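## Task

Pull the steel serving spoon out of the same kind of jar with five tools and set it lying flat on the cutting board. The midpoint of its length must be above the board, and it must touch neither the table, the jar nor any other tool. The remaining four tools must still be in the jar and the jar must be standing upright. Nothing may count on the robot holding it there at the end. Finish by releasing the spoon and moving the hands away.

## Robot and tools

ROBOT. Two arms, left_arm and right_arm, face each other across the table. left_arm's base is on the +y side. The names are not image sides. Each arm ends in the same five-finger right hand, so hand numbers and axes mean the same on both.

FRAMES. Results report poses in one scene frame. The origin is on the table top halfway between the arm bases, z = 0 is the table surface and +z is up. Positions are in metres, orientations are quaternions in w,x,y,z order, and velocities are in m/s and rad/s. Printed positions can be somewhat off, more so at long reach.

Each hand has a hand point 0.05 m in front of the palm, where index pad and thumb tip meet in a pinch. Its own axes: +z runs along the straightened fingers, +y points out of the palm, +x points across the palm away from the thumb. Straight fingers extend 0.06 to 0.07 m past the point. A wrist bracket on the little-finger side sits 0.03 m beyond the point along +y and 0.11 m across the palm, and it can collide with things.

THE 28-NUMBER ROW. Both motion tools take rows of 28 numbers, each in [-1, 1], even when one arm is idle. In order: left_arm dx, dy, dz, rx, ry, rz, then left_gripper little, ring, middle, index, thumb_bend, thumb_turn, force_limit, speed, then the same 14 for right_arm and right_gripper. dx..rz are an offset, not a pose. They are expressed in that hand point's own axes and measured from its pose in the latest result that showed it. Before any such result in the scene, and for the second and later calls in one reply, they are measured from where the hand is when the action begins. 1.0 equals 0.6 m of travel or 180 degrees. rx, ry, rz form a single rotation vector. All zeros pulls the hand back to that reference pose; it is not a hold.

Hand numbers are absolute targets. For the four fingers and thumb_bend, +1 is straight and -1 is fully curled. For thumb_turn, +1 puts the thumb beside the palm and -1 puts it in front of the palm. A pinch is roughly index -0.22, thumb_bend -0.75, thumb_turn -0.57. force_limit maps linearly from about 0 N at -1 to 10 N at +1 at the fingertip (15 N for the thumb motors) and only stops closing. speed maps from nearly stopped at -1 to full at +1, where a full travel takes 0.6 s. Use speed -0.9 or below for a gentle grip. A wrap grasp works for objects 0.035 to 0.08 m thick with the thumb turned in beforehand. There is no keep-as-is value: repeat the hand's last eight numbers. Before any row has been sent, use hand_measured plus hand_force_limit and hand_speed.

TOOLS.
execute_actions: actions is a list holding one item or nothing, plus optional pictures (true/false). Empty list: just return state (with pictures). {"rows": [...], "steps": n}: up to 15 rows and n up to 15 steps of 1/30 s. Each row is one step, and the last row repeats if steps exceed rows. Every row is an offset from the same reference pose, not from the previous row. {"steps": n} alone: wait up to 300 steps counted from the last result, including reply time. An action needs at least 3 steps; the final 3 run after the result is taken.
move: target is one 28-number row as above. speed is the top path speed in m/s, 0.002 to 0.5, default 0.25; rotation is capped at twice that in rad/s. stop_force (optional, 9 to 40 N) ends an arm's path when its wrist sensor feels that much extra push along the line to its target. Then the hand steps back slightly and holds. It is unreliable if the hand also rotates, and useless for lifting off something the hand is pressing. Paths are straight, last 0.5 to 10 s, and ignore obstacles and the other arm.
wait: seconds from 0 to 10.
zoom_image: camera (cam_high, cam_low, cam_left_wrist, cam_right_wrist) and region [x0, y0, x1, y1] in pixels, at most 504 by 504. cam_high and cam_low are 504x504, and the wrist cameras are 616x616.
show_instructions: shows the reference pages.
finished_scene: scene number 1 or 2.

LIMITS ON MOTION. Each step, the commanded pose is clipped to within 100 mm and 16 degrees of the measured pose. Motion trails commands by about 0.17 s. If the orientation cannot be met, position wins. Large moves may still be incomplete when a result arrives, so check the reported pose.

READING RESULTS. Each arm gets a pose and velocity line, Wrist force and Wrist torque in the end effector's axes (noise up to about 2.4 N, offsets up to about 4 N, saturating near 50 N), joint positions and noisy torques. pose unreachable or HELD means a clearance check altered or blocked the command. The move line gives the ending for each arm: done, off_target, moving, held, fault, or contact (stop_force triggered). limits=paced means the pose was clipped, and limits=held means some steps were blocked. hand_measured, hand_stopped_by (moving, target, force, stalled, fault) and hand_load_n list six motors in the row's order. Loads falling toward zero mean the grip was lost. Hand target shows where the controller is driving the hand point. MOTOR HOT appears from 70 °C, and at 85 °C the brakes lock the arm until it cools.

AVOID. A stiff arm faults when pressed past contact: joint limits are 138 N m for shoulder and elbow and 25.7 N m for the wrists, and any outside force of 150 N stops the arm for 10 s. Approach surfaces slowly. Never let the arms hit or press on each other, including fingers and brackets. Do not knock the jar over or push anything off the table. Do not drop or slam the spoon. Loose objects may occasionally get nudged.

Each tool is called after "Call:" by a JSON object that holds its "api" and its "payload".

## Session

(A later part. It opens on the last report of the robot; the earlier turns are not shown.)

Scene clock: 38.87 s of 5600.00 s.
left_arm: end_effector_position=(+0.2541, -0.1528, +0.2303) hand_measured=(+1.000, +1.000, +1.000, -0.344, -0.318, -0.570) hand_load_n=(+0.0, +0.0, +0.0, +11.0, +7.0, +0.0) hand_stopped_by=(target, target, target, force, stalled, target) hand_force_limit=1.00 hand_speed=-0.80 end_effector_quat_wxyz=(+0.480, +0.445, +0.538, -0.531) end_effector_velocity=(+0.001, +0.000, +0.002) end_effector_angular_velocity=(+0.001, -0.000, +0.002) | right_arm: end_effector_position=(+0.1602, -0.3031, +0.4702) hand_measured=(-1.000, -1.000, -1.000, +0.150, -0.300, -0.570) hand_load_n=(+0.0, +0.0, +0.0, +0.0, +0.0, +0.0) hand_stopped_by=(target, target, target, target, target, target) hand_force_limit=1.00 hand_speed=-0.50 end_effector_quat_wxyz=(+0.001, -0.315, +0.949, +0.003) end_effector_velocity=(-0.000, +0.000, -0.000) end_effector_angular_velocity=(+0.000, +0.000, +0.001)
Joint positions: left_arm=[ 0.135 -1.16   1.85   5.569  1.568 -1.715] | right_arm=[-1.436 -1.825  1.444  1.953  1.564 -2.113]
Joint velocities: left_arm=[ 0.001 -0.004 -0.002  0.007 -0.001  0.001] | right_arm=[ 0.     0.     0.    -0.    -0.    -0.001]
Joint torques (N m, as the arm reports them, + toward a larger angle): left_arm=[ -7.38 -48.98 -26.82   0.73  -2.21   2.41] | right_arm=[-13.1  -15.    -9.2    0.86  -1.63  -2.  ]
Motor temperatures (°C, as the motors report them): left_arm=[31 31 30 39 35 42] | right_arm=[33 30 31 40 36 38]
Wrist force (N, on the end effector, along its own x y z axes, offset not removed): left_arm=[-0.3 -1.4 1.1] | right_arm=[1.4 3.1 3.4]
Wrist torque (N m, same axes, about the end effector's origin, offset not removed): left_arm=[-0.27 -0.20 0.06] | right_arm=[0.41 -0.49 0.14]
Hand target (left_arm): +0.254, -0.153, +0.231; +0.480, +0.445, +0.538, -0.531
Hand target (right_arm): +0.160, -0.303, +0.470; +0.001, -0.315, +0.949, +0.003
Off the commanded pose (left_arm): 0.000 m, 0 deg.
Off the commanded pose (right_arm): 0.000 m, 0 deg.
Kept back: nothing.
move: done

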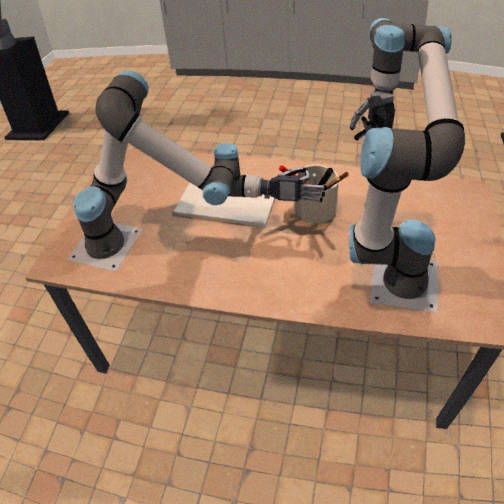

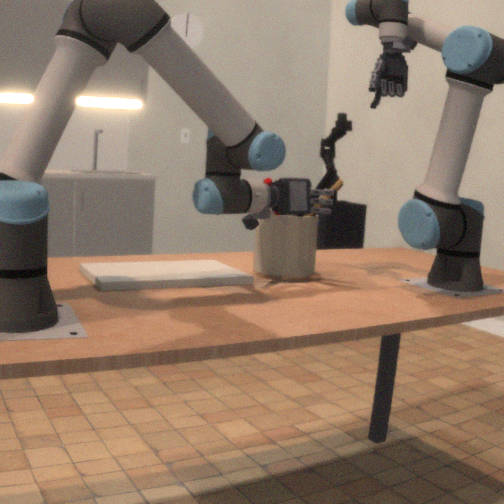

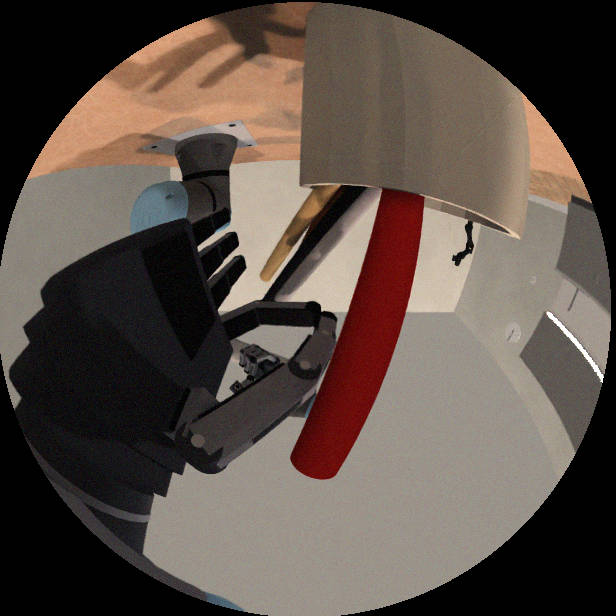

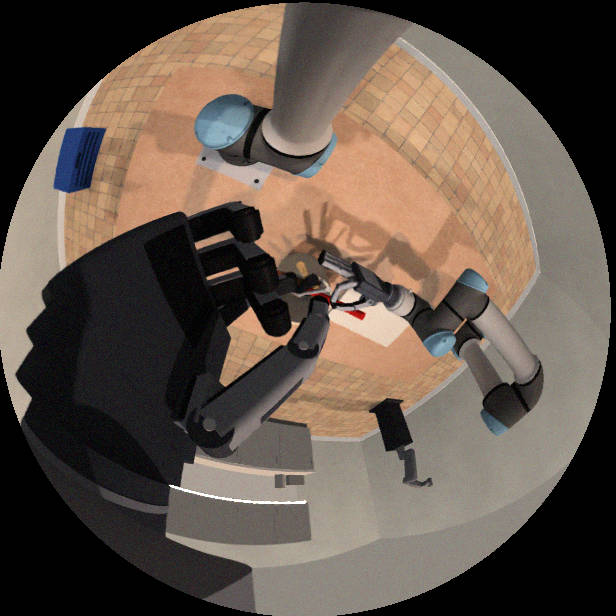

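Call:
{"api": "move", "payload": {"target": [0.015,0.02,0.008,0,0,0,1,1,1,0.25,-0.3,-0.57,1,0, 0,0,0,0,0,0,-1,-1,-1,0.15,-0.3,-0.57,1,-0.5], "speed": 0.01}}

Call:
{"api": "zoom_image", "payload": {"camera": "cam_left_wrist", "region": [200,150,500,450]}}

Call:
{"api": "zoom_image", "payload": {"camera": "cam_right_wrist", "region": [270,230,390,320]}}

Scene clock: 40.90 s of 5600.00 s.
left_arm: end_effector_position=(+0.2646, -0.1573, +0.2201) hand_measured=(+1.000, +1.000, +1.000, +0.250, -0.300, -0.570) hand_load_n=(+0.0, +0.0, +0.0, -1.0, +0.0, +0.0) hand_stopped_by=(target, target, target, target, target, target) hand_force_limit=1.00 hand_speed=0.00 end_effector_quat_wxyz=(+0.480, +0.445, +0.538, -0.531) end_effector_velocity=(+0.001, -0.001, -0.002) end_effector_angular_velocity=(-0.001, -0.000, -0.002) | right_arm: end_effector_position=(+0.1602, -0.3031, +0.4702) hand_measured=(-1.000, -1.000, -1.000, +0.150, -0.300, -0.570) hand_load_n=(+0.0, +0.0, +0.0, +0.0, +0.0, +0.0) hand_stopped_by=(target, target, target, target, target, target) hand_force_limit=1.00 hand_speed=-0.50 end_effector_quat_wxyz=(+0.001, -0.315, +0.949, +0.003) end_effector_velocity=(-0.000, -0.000, -0.000) end_effector_angular_velocity=(-0.001, -0.000, +0.001)
Joint positions: left_arm=[ 0.157 -1.129  1.835  5.553  1.59  -1.716] | right_arm=[-1.436 -1.825  1.444  1.953  1.564 -2.113]
Joint velocities: left_arm=[ 0.003  0.006 -0.003 -0.003  0.005  0.   ] | right_arm=[ 0.001 -0.    -0.    -0.     0.001 -0.   ]
Joint torques (N m, as the arm reports them, + toward a larger angle): left_arm=[  6.36 -24.58 -25.2   -3.91   2.35  -2.11] | right_arm=[-12.6  -15.37  -7.05   1.05  -1.67  -1.99]
Motor temperatures (°C, as the motors report them): left_arm=[31 31 30 39 35 42] | right_arm=[33 30 31 40 36 38]
Wrist force (N, on the end effector, along its own x y z axes, offset not removed): left_arm=[-0.6 1.0 -0.2] | right_arm=[2.6 1.5 2.9]
Wrist torque (N m, same axes, about the end effector's origin, offset not removed): left_arm=[0.12 -0.42 0.15] | right_arm=[0.21 -0.67 0.05]
Hand target (left_arm): +0.265, -0.157, +0.220; +0.480, +0.445, +0.538, -0.531
Hand target (right_arm): +0.160, -0.303, +0.470; +0.001, -0.315, +0.949, +0.003
Off the commanded pose (left_arm): 0.000 m, 0 deg.
Off the commanded pose (right_arm): 0.000 m, 0 deg.
Kept back: nothing.
move: done

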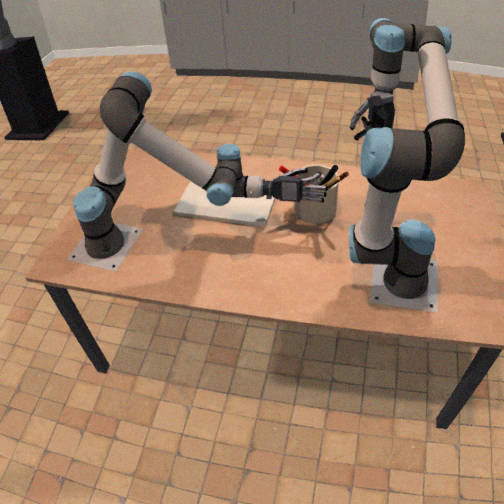

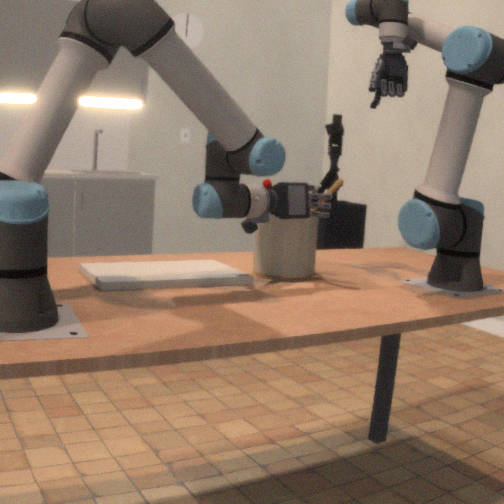

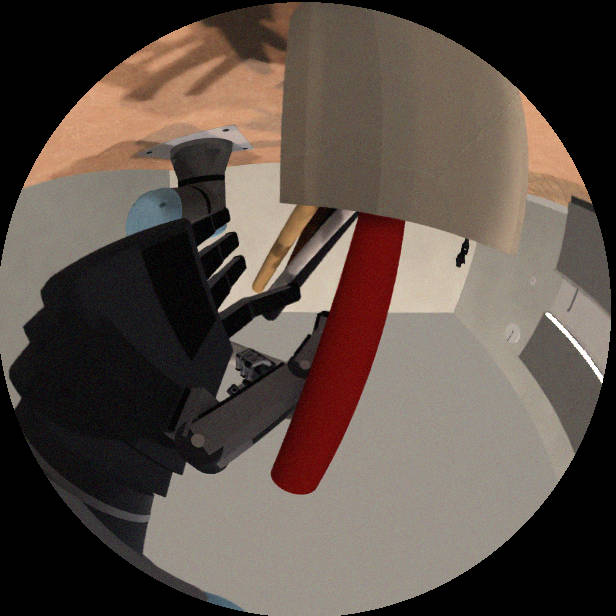

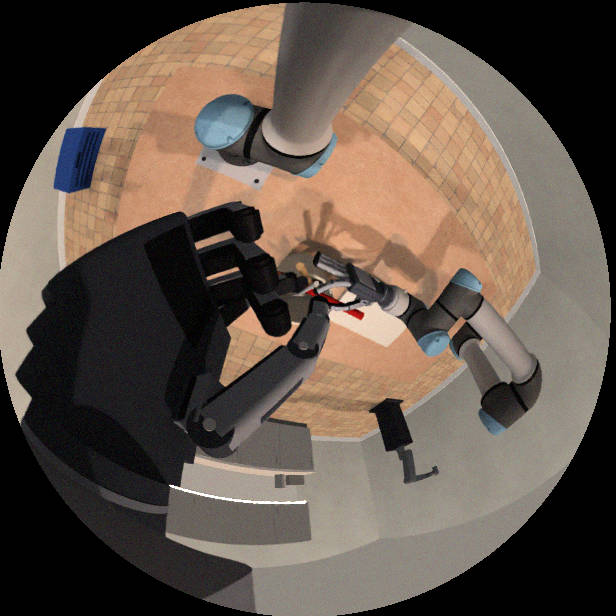

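Region (200, 150, 500, 450) of cam_left_wrist's 616x616 image, scaled by 1.680, with more detail than that image has.

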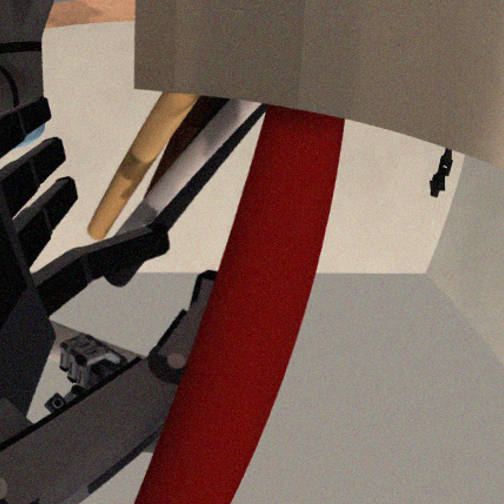

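Region (270, 230, 390, 320) of cam_right_wrist's 616x616 image, scaled by 4.200, with more detail than that image has; it fills the top 378 rows of this view, and the rest is white.

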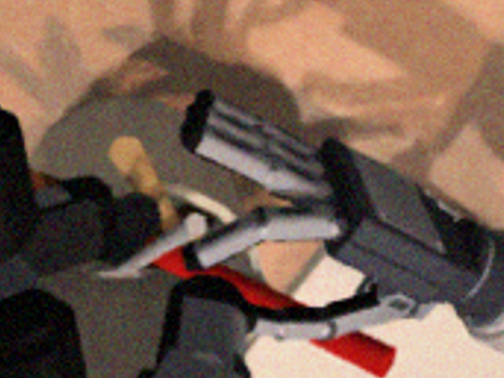

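Call:
{"api": "move", "payload": {"target": [0.009,-0.066,0,0,0,0,1,1,1,0.25,-0.3,-0.57,1,0, 0,0,0,0,0,0,-1,-1,-1,0.15,-0.3,-0.57,1,-0.5], "speed": 0.03}}

Call:
{"api": "move", "payload": {"target": [0.02,0.003,0.07,0,0,0,1,1,1,0.25,-0.3,-0.57,1,0, 0,0,0,0,0,0,-1,-1,-1,0.15,-0.3,-0.57,1,-0.5], "speed": 0.03}}

Call:
{"api": "zoom_image", "payload": {"camera": "cam_left_wrist", "region": [200,150,500,450]}}

Call:
{"api": "zoom_image", "payload": {"camera": "cam_right_wrist", "region": [270,230,390,320]}}

Scene clock: 42.87 s of 5600.00 s.
left_arm: end_effector_position=(+0.2249, -0.1590, +0.2204) hand_measured=(+1.000, +1.000, +1.000, +0.250, -0.300, -0.570) hand_load_n=(+0.0, +0.0, +0.0, +0.0, +0.0, +0.0) hand_stopped_by=(target, target, target, target, target, target) hand_force_limit=1.00 hand_speed=0.00 end_effector_quat_wxyz=(+0.480, +0.445, +0.538, -0.531) end_effector_velocity=(-0.002, -0.000, -0.000) end_effector_angular_velocity=(-0.000, +0.002, +0.001) | right_arm: end_effector_position=(+0.1602, -0.3031, +0.4702) hand_measured=(-1.000, -1.000, -1.000, +0.150, -0.300, -0.570) hand_load_n=(+0.0, +0.0, +0.0, +0.0, +0.0, +0.0) hand_stopped_by=(target, target, target, target, target, target) hand_force_limit=1.00 hand_speed=-0.50 end_effector_quat_wxyz=(+0.001, -0.315, +0.949, +0.003) end_effector_velocity=(-0.000, -0.000, -0.000) end_effector_angular_velocity=(-0.001, +0.000, +0.002)
Joint positions: left_arm=[ 0.074 -1.148  1.865  5.542  1.507 -1.714] | right_arm=[-1.436 -1.825  1.444  1.953  1.564 -2.113]
Joint velocities: left_arm=[-0.005  0.     0.001 -0.002 -0.006 -0.001] | right_arm=[-0.    -0.     0.     0.     0.001 -0.002]
Joint torques (N m, as the arm reports them, + toward a larger angle): left_arm=[ -7.1  -49.3  -12.08  -4.12  -2.24   2.36] | right_arm=[-11.91 -14.9   -7.83   0.91  -1.41  -1.77]
Motor temperatures (°C, as the motors report them): left_arm=[31 31 30 39 35 42] | right_arm=[33 30 31 40 36 38]
Wrist force (N, on the end effector, along its own x y z axes, offset not removed): left_arm=[-0.9 -1.7 0.6] | right_arm=[3.4 0.7 2.2]
Wrist torque (N m, same axes, about the end effector's origin, offset not removed): left_arm=[-0.25 -0.10 0.02] | right_arm=[0.12 -0.71 0.20]
Hand target (left_arm): +0.225, -0.159, +0.220; +0.480, +0.445, +0.538, -0.531
Hand target (right_arm): +0.160, -0.303, +0.470; +0.001, -0.315, +0.949, +0.003
Off the commanded pose (left_arm): 0.000 m, 0 deg.
Off the commanded pose (right_arm): 0.000 m, 0 deg.
Kept back: nothing.
move: done

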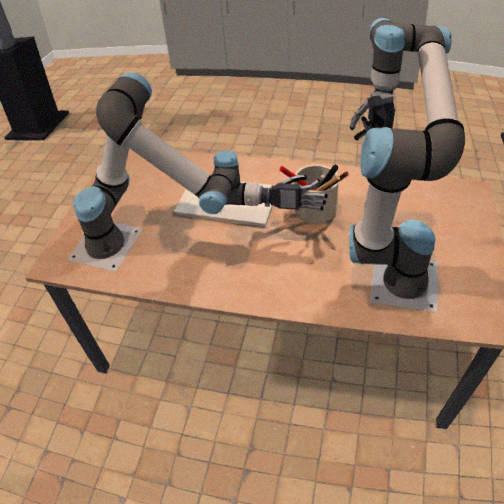

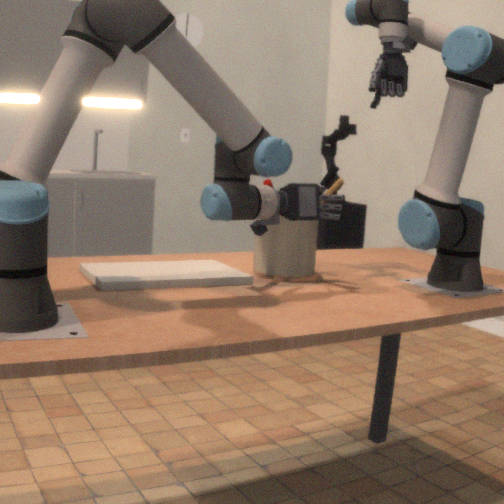

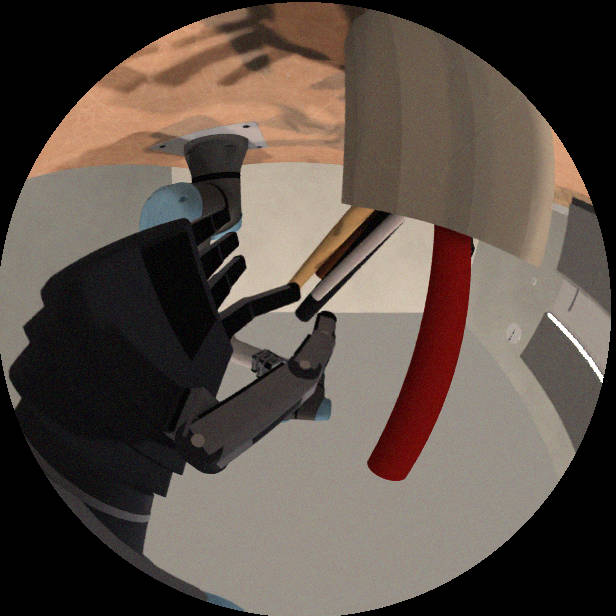

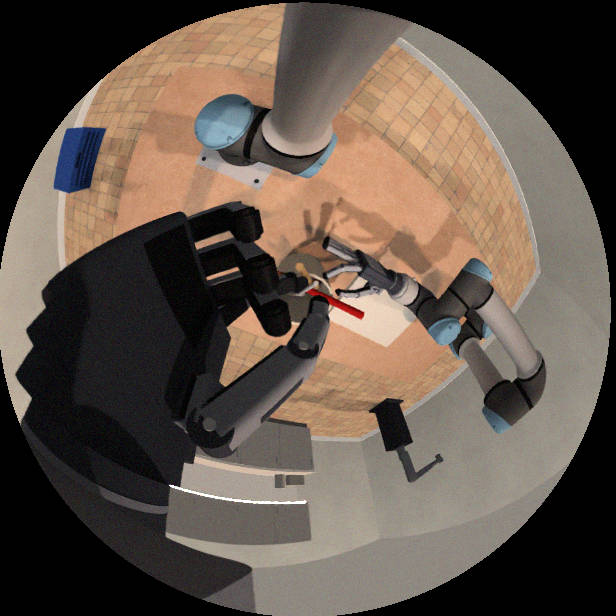

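Scene clock: 44.73 s of 5600.00 s.
left_arm: end_effector_position=(+0.2268, -0.2009, +0.2093) hand_measured=(+1.000, +1.000, +1.000, +0.250, -0.300, -0.570) hand_load_n=(+0.0, +0.0, +0.0, +0.0, +0.0, +0.0) hand_stopped_by=(target, target, target, target, target, target) hand_force_limit=1.00 hand_speed=0.00 end_effector_quat_wxyz=(+0.480, +0.445, +0.538, -0.531) end_effector_velocity=(+0.001, -0.002, +0.001) end_effector_angular_velocity=(-0.002, +0.000, +0.002) | right_arm: end_effector_position=(+0.1602, -0.3031, +0.4702) hand_measured=(-1.000, -1.000, -1.000, +0.150, -0.300, -0.570) hand_load_n=(+0.0, +0.0, +0.0, +0.0, +0.0, +0.0) hand_stopped_by=(target, target, target, target, target, target) hand_force_limit=1.00 hand_speed=-0.50 end_effector_quat_wxyz=(+0.001, -0.315, +0.949, +0.003) end_effector_velocity=(+0.000, -0.000, -0.000) end_effector_angular_velocity=(-0.000, +0.000, -0.001)
Joint positions: left_arm=[ 0.079 -1.053  1.745  5.567  1.512 -1.714] | right_arm=[-1.436 -1.825  1.444  1.953  1.564 -2.113]
Joint velocities: left_arm=[ 0.001  0.004 -0.007  0.002 -0.001 -0.   ] | right_arm=[-0.001  0.    -0.     0.     0.     0.   ]
Joint torques (N m, as the arm reports them, + toward a larger angle): left_arm=[  7.56 -30.68 -26.02   1.04   2.35  -2.07] | right_arm=[-12.88 -15.27  -8.36   0.89  -1.4   -1.78]
Motor temperatures (°C, as the motors report them): left_arm=[31 31 30 39 35 42] | right_arm=[33 30 31 40 36 38]
Wrist force (N, on the end effector, along its own x y z axes, offset not removed): left_arm=[-0.1 -1.1 2.2] | right_arm=[0.5 3.1 2.3]
Wrist torque (N m, same axes, about the end effector's origin, offset not removed): left_arm=[-0.17 -0.31 0.04] | right_arm=[0.54 -0.27 -0.05]
Hand target (left_arm): +0.227, -0.201, +0.209; +0.480, +0.445, +0.538, -0.531
Hand target (right_arm): +0.160, -0.303, +0.470; +0.001, -0.315, +0.949, +0.003
Off the commanded pose (left_arm): 0.000 m, 0 deg.
Off the commanded pose (right_arm): 0.000 m, 0 deg.
Kept back: nothing.
move: done

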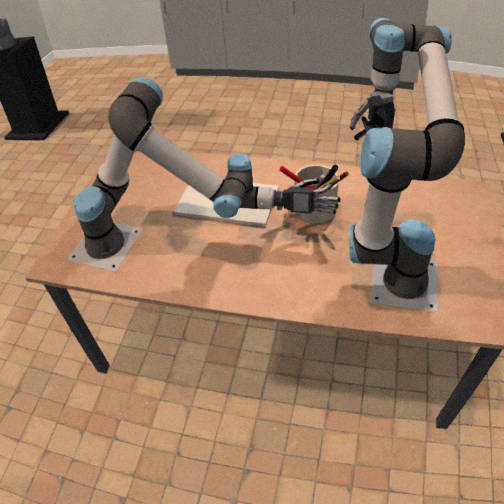

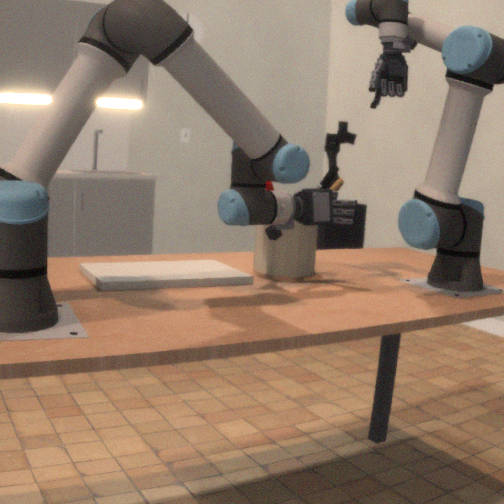

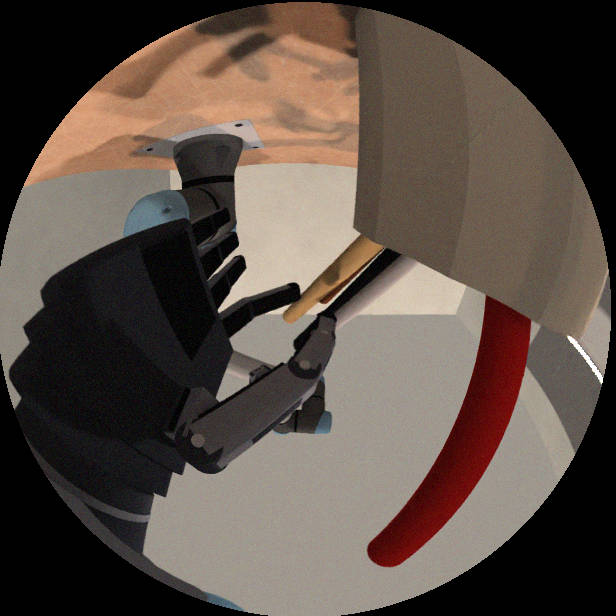

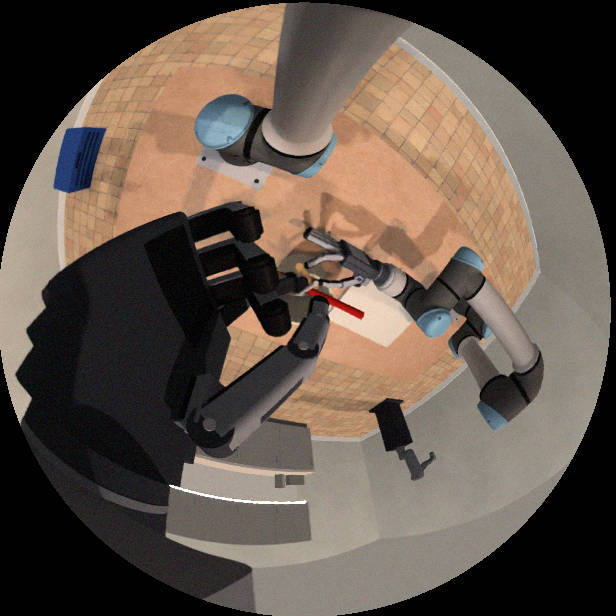

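Region (200, 150, 500, 450) of cam_left_wrist's 616x616 image, scaled by 1.680, with more detail than that image has.

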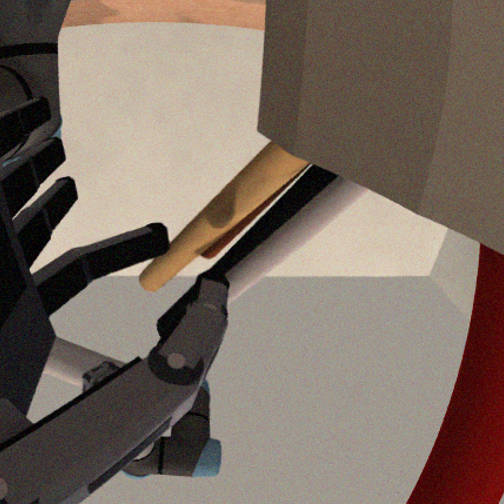

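Region (270, 230, 390, 320) of cam_right_wrist's 616x616 image, scaled by 4.200, with more detail than that image has; it fills the top 378 rows of this view, and the rest is white.

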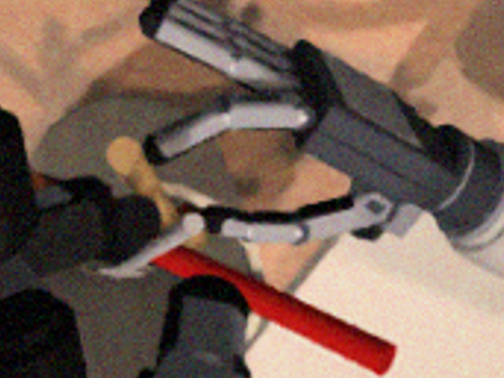

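Call:
{"api": "move", "payload": {"target": [0,0,-0.022,0,0,0,1,1,1,0.25,-0.3,-0.57,1,0, 0,0,0,0,0,0,-1,-1,-1,0.15,-0.3,-0.57,1,-0.5], "speed": 0.02}}

Call:
{"api": "move", "payload": {"target": [0.002,0.045,0,0,0,0,1,1,1,0.25,-0.3,-0.57,1,0, 0,0,0,0,0,0,-1,-1,-1,0.15,-0.3,-0.57,1,-0.5], "speed": 0.015}}

Call:
{"api": "zoom_image", "payload": {"camera": "cam_left_wrist", "region": [200,150,500,450]}}

Call:
{"api": "zoom_image", "payload": {"camera": "cam_right_wrist", "region": [270,230,390,320]}}

Scene clock: 45.97 s of 5600.00 s.
left_arm: end_effector_position=(+0.2262, -0.1881, +0.2090) hand_measured=(+1.000, +1.000, +1.000, +0.250, -0.300, -0.570) hand_load_n=(+0.0, +0.0, +0.0, +0.0, +0.0, +0.0) hand_stopped_by=(target, target, target, target, target, target) hand_force_limit=1.00 hand_speed=0.00 end_effector_quat_wxyz=(+0.480, +0.445, +0.538, -0.531) end_effector_velocity=(-0.001, +0.003, +0.001) end_effector_angular_velocity=(-0.001, -0.000, -0.000) | right_arm: end_effector_position=(+0.1602, -0.3031, +0.4702) hand_measured=(-1.000, -1.000, -1.000, +0.150, -0.300, -0.570) hand_load_n=(+0.0, +0.0, +0.0, +0.0, +0.0, +0.0) hand_stopped_by=(target, target, target, target, target, target) hand_force_limit=1.00 hand_speed=-0.50 end_effector_quat_wxyz=(+0.001, -0.315, +0.949, +0.003) end_effector_velocity=(+0.000, -0.000, +0.000) end_effector_angular_velocity=(-0.000, -0.000, -0.002)
Joint positions: left_arm=[ 0.077 -1.076  1.785  5.55   1.51  -1.714] | right_arm=[-1.436 -1.825  1.444  1.953  1.564 -2.113]
Joint velocities: left_arm=[-0.001 -0.007  0.009 -0.003 -0.001  0.   ] | right_arm=[-0.001 -0.    -0.     0.     0.     0.001]
Joint torques (N m, as the arm reports them, + toward a larger angle): left_arm=[ -7.35 -52.44 -12.86  -4.34  -2.08  -0.95] | right_arm=[-12.   -15.51  -8.84   0.87  -1.6   -1.9 ]
Motor temperatures (°C, as the motors report them): left_arm=[31 31 30 39 35 42] | right_arm=[33 30 31 40 36 38]
Wrist force (N, on the end effector, along its own x y z axes, offset not removed): left_arm=[0.4 -1.0 1.3] | right_arm=[1.8 3.5 2.1]
Wrist torque (N m, same axes, about the end effector's origin, offset not removed): left_arm=[-0.17 -0.35 0.09] | right_arm=[0.55 -0.46 0.15]
Hand target (left_arm): +0.226, -0.188, +0.209; +0.480, +0.445, +0.538, -0.531
Hand target (right_arm): +0.160, -0.303, +0.470; +0.001, -0.315, +0.949, +0.003
Off the commanded pose (left_arm): 0.000 m, 0 deg.
Off the commanded pose (right_arm): 0.000 m, 0 deg.
Kept back: nothing.
move: done

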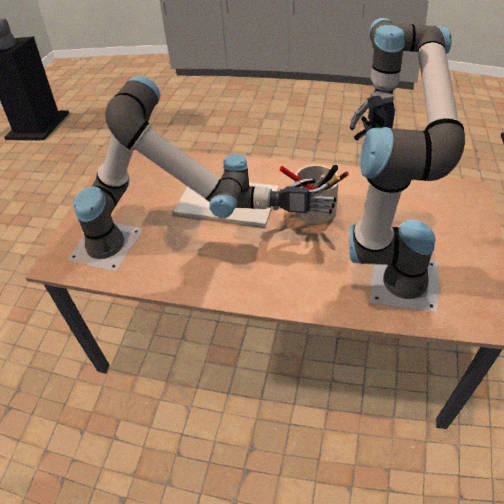

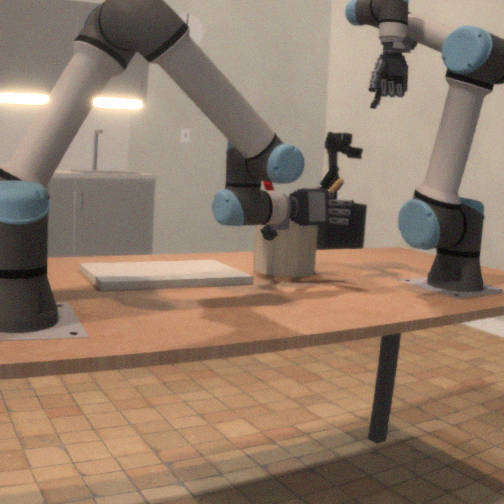

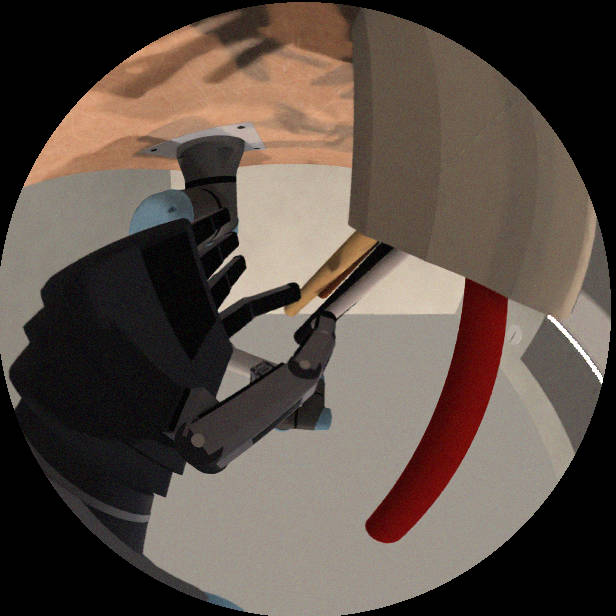

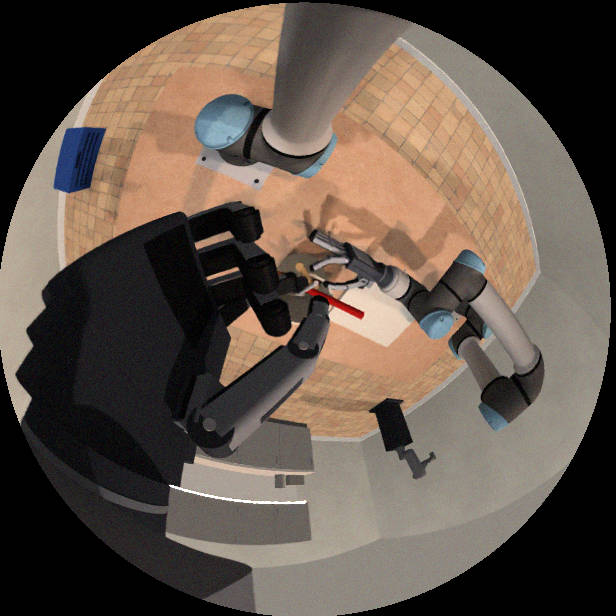

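Scene clock: 48.07 s of 5600.00 s.
left_arm: end_effector_position=(+0.2524, -0.1870, +0.2040) hand_measured=(+1.000, +1.000, +1.000, +0.250, -0.300, -0.570) hand_load_n=(+0.0, +0.0, +0.0, +0.5, +0.0, +0.0) hand_stopped_by=(target, target, target, target, target, target) hand_force_limit=1.00 hand_speed=0.00 end_effector_quat_wxyz=(+0.480, +0.445, +0.538, -0.531) end_effector_velocity=(+0.004, +0.001, -0.001) end_effector_angular_velocity=(-0.000, -0.000, +0.003) | right_arm: end_effector_position=(+0.1602, -0.3031, +0.4702) hand_measured=(-1.000, -1.000, -1.000, +0.150, -0.300, -0.570) hand_load_n=(+0.0, +0.0, +0.0, +0.0, +0.0, +0.0) hand_stopped_by=(target, target, target, target, target, target) hand_force_limit=1.00 hand_speed=-0.50 end_effector_quat_wxyz=(+0.001, -0.315, +0.949, +0.003) end_effector_velocity=(-0.001, -0.000, -0.000) end_effector_angular_velocity=(-0.002, -0.001, +0.003)
Joint positions: left_arm=[ 0.129 -1.057  1.77   5.546  1.562 -1.715] | right_arm=[-1.436 -1.825  1.444  1.953  1.564 -2.113]
Joint velocities: left_arm=[ 0.007  0.003 -0.002 -0.001  0.004  0.   ] | right_arm=[ 0.001 -0.001  0.    -0.     0.002 -0.002]
Joint torques (N m, as the arm reports them, + toward a larger angle): left_arm=[  8.51 -29.89 -26.07  -4.11   2.1   -2.08] | right_arm=[-12.5  -16.11  -7.68   1.    -1.7   -2.04]
Motor temperatures (°C, as the motors report them): left_arm=[31 31 30 39 35 42] | right_arm=[33 30 31 40 36 38]
Wrist force (N, on the end effector, along its own x y z axes, offset not removed): left_arm=[-0.9 -1.1 -0.3] | right_arm=[1.0 2.9 2.3]
Wrist torque (N m, same axes, about the end effector's origin, offset not removed): left_arm=[-0.11 -0.16 -0.01] | right_arm=[0.46 -0.46 0.08]
Hand target (left_arm): +0.253, -0.187, +0.204; +0.480, +0.445, +0.538, -0.531
Hand target (right_arm): +0.160, -0.303, +0.470; +0.001, -0.315, +0.949, +0.003
Off the commanded pose (left_arm): 0.000 m, 0 deg.
Off the commanded pose (right_arm): 0.000 m, 0 deg.
Kept back: nothing.
move: done

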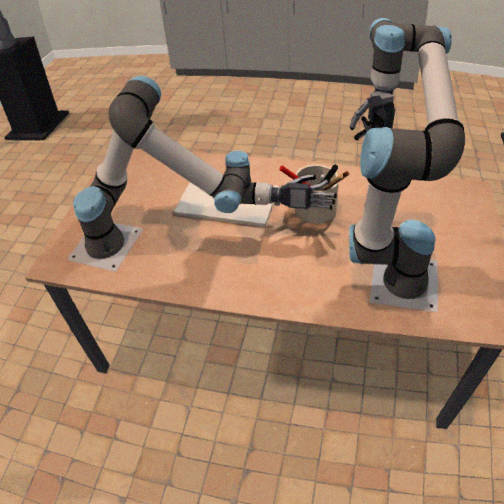

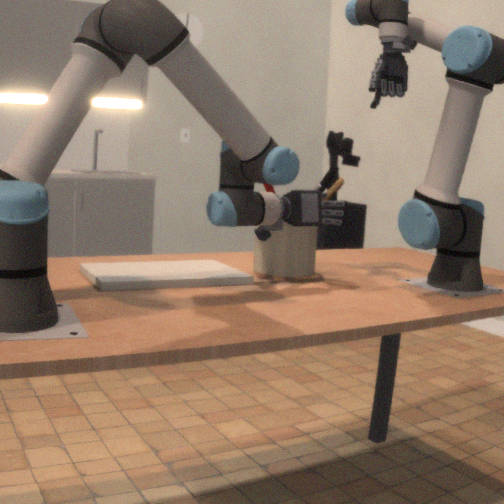

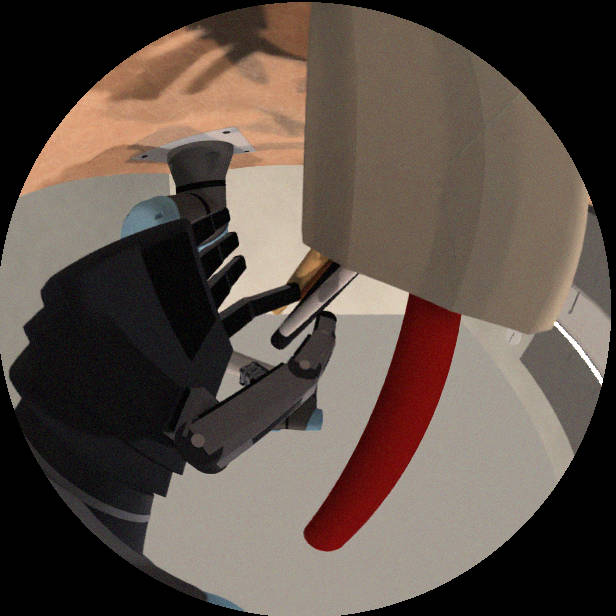

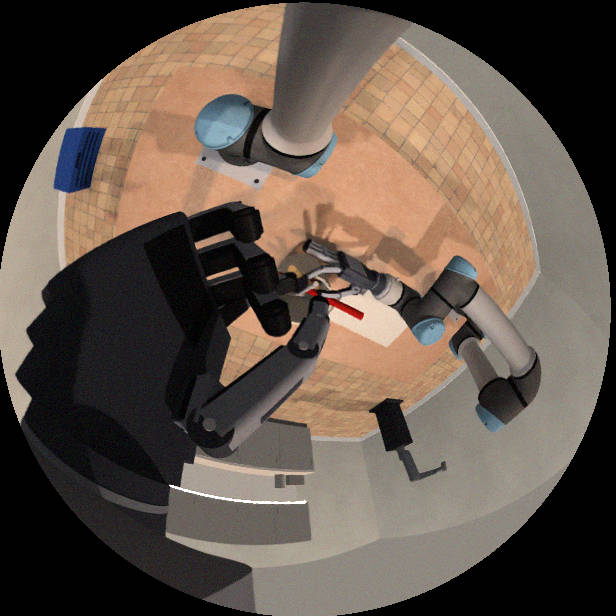

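Region (200, 150, 500, 450) of cam_left_wrist's 616x616 image, scaled by 1.680, with more detail than that image has.

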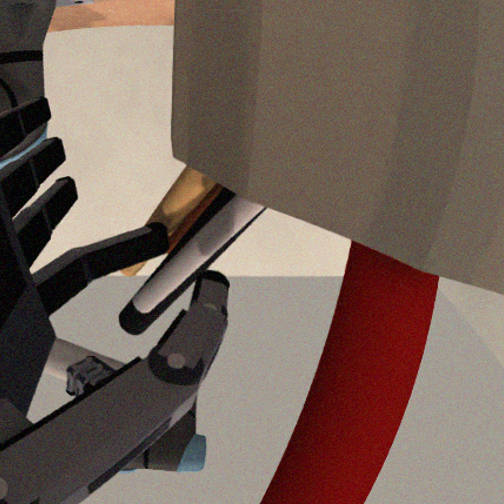

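Region (270, 230, 390, 320) of cam_right_wrist's 616x616 image, scaled by 4.200, with more detail than that image has; it fills the top 378 rows of this view, and the rest is white.

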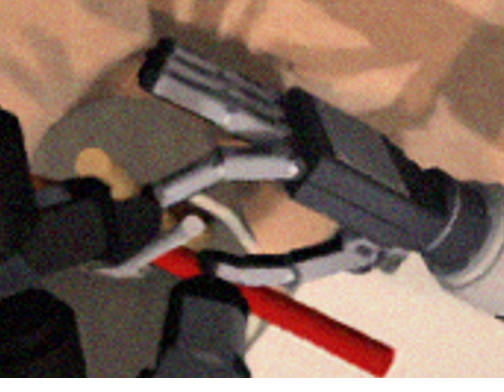

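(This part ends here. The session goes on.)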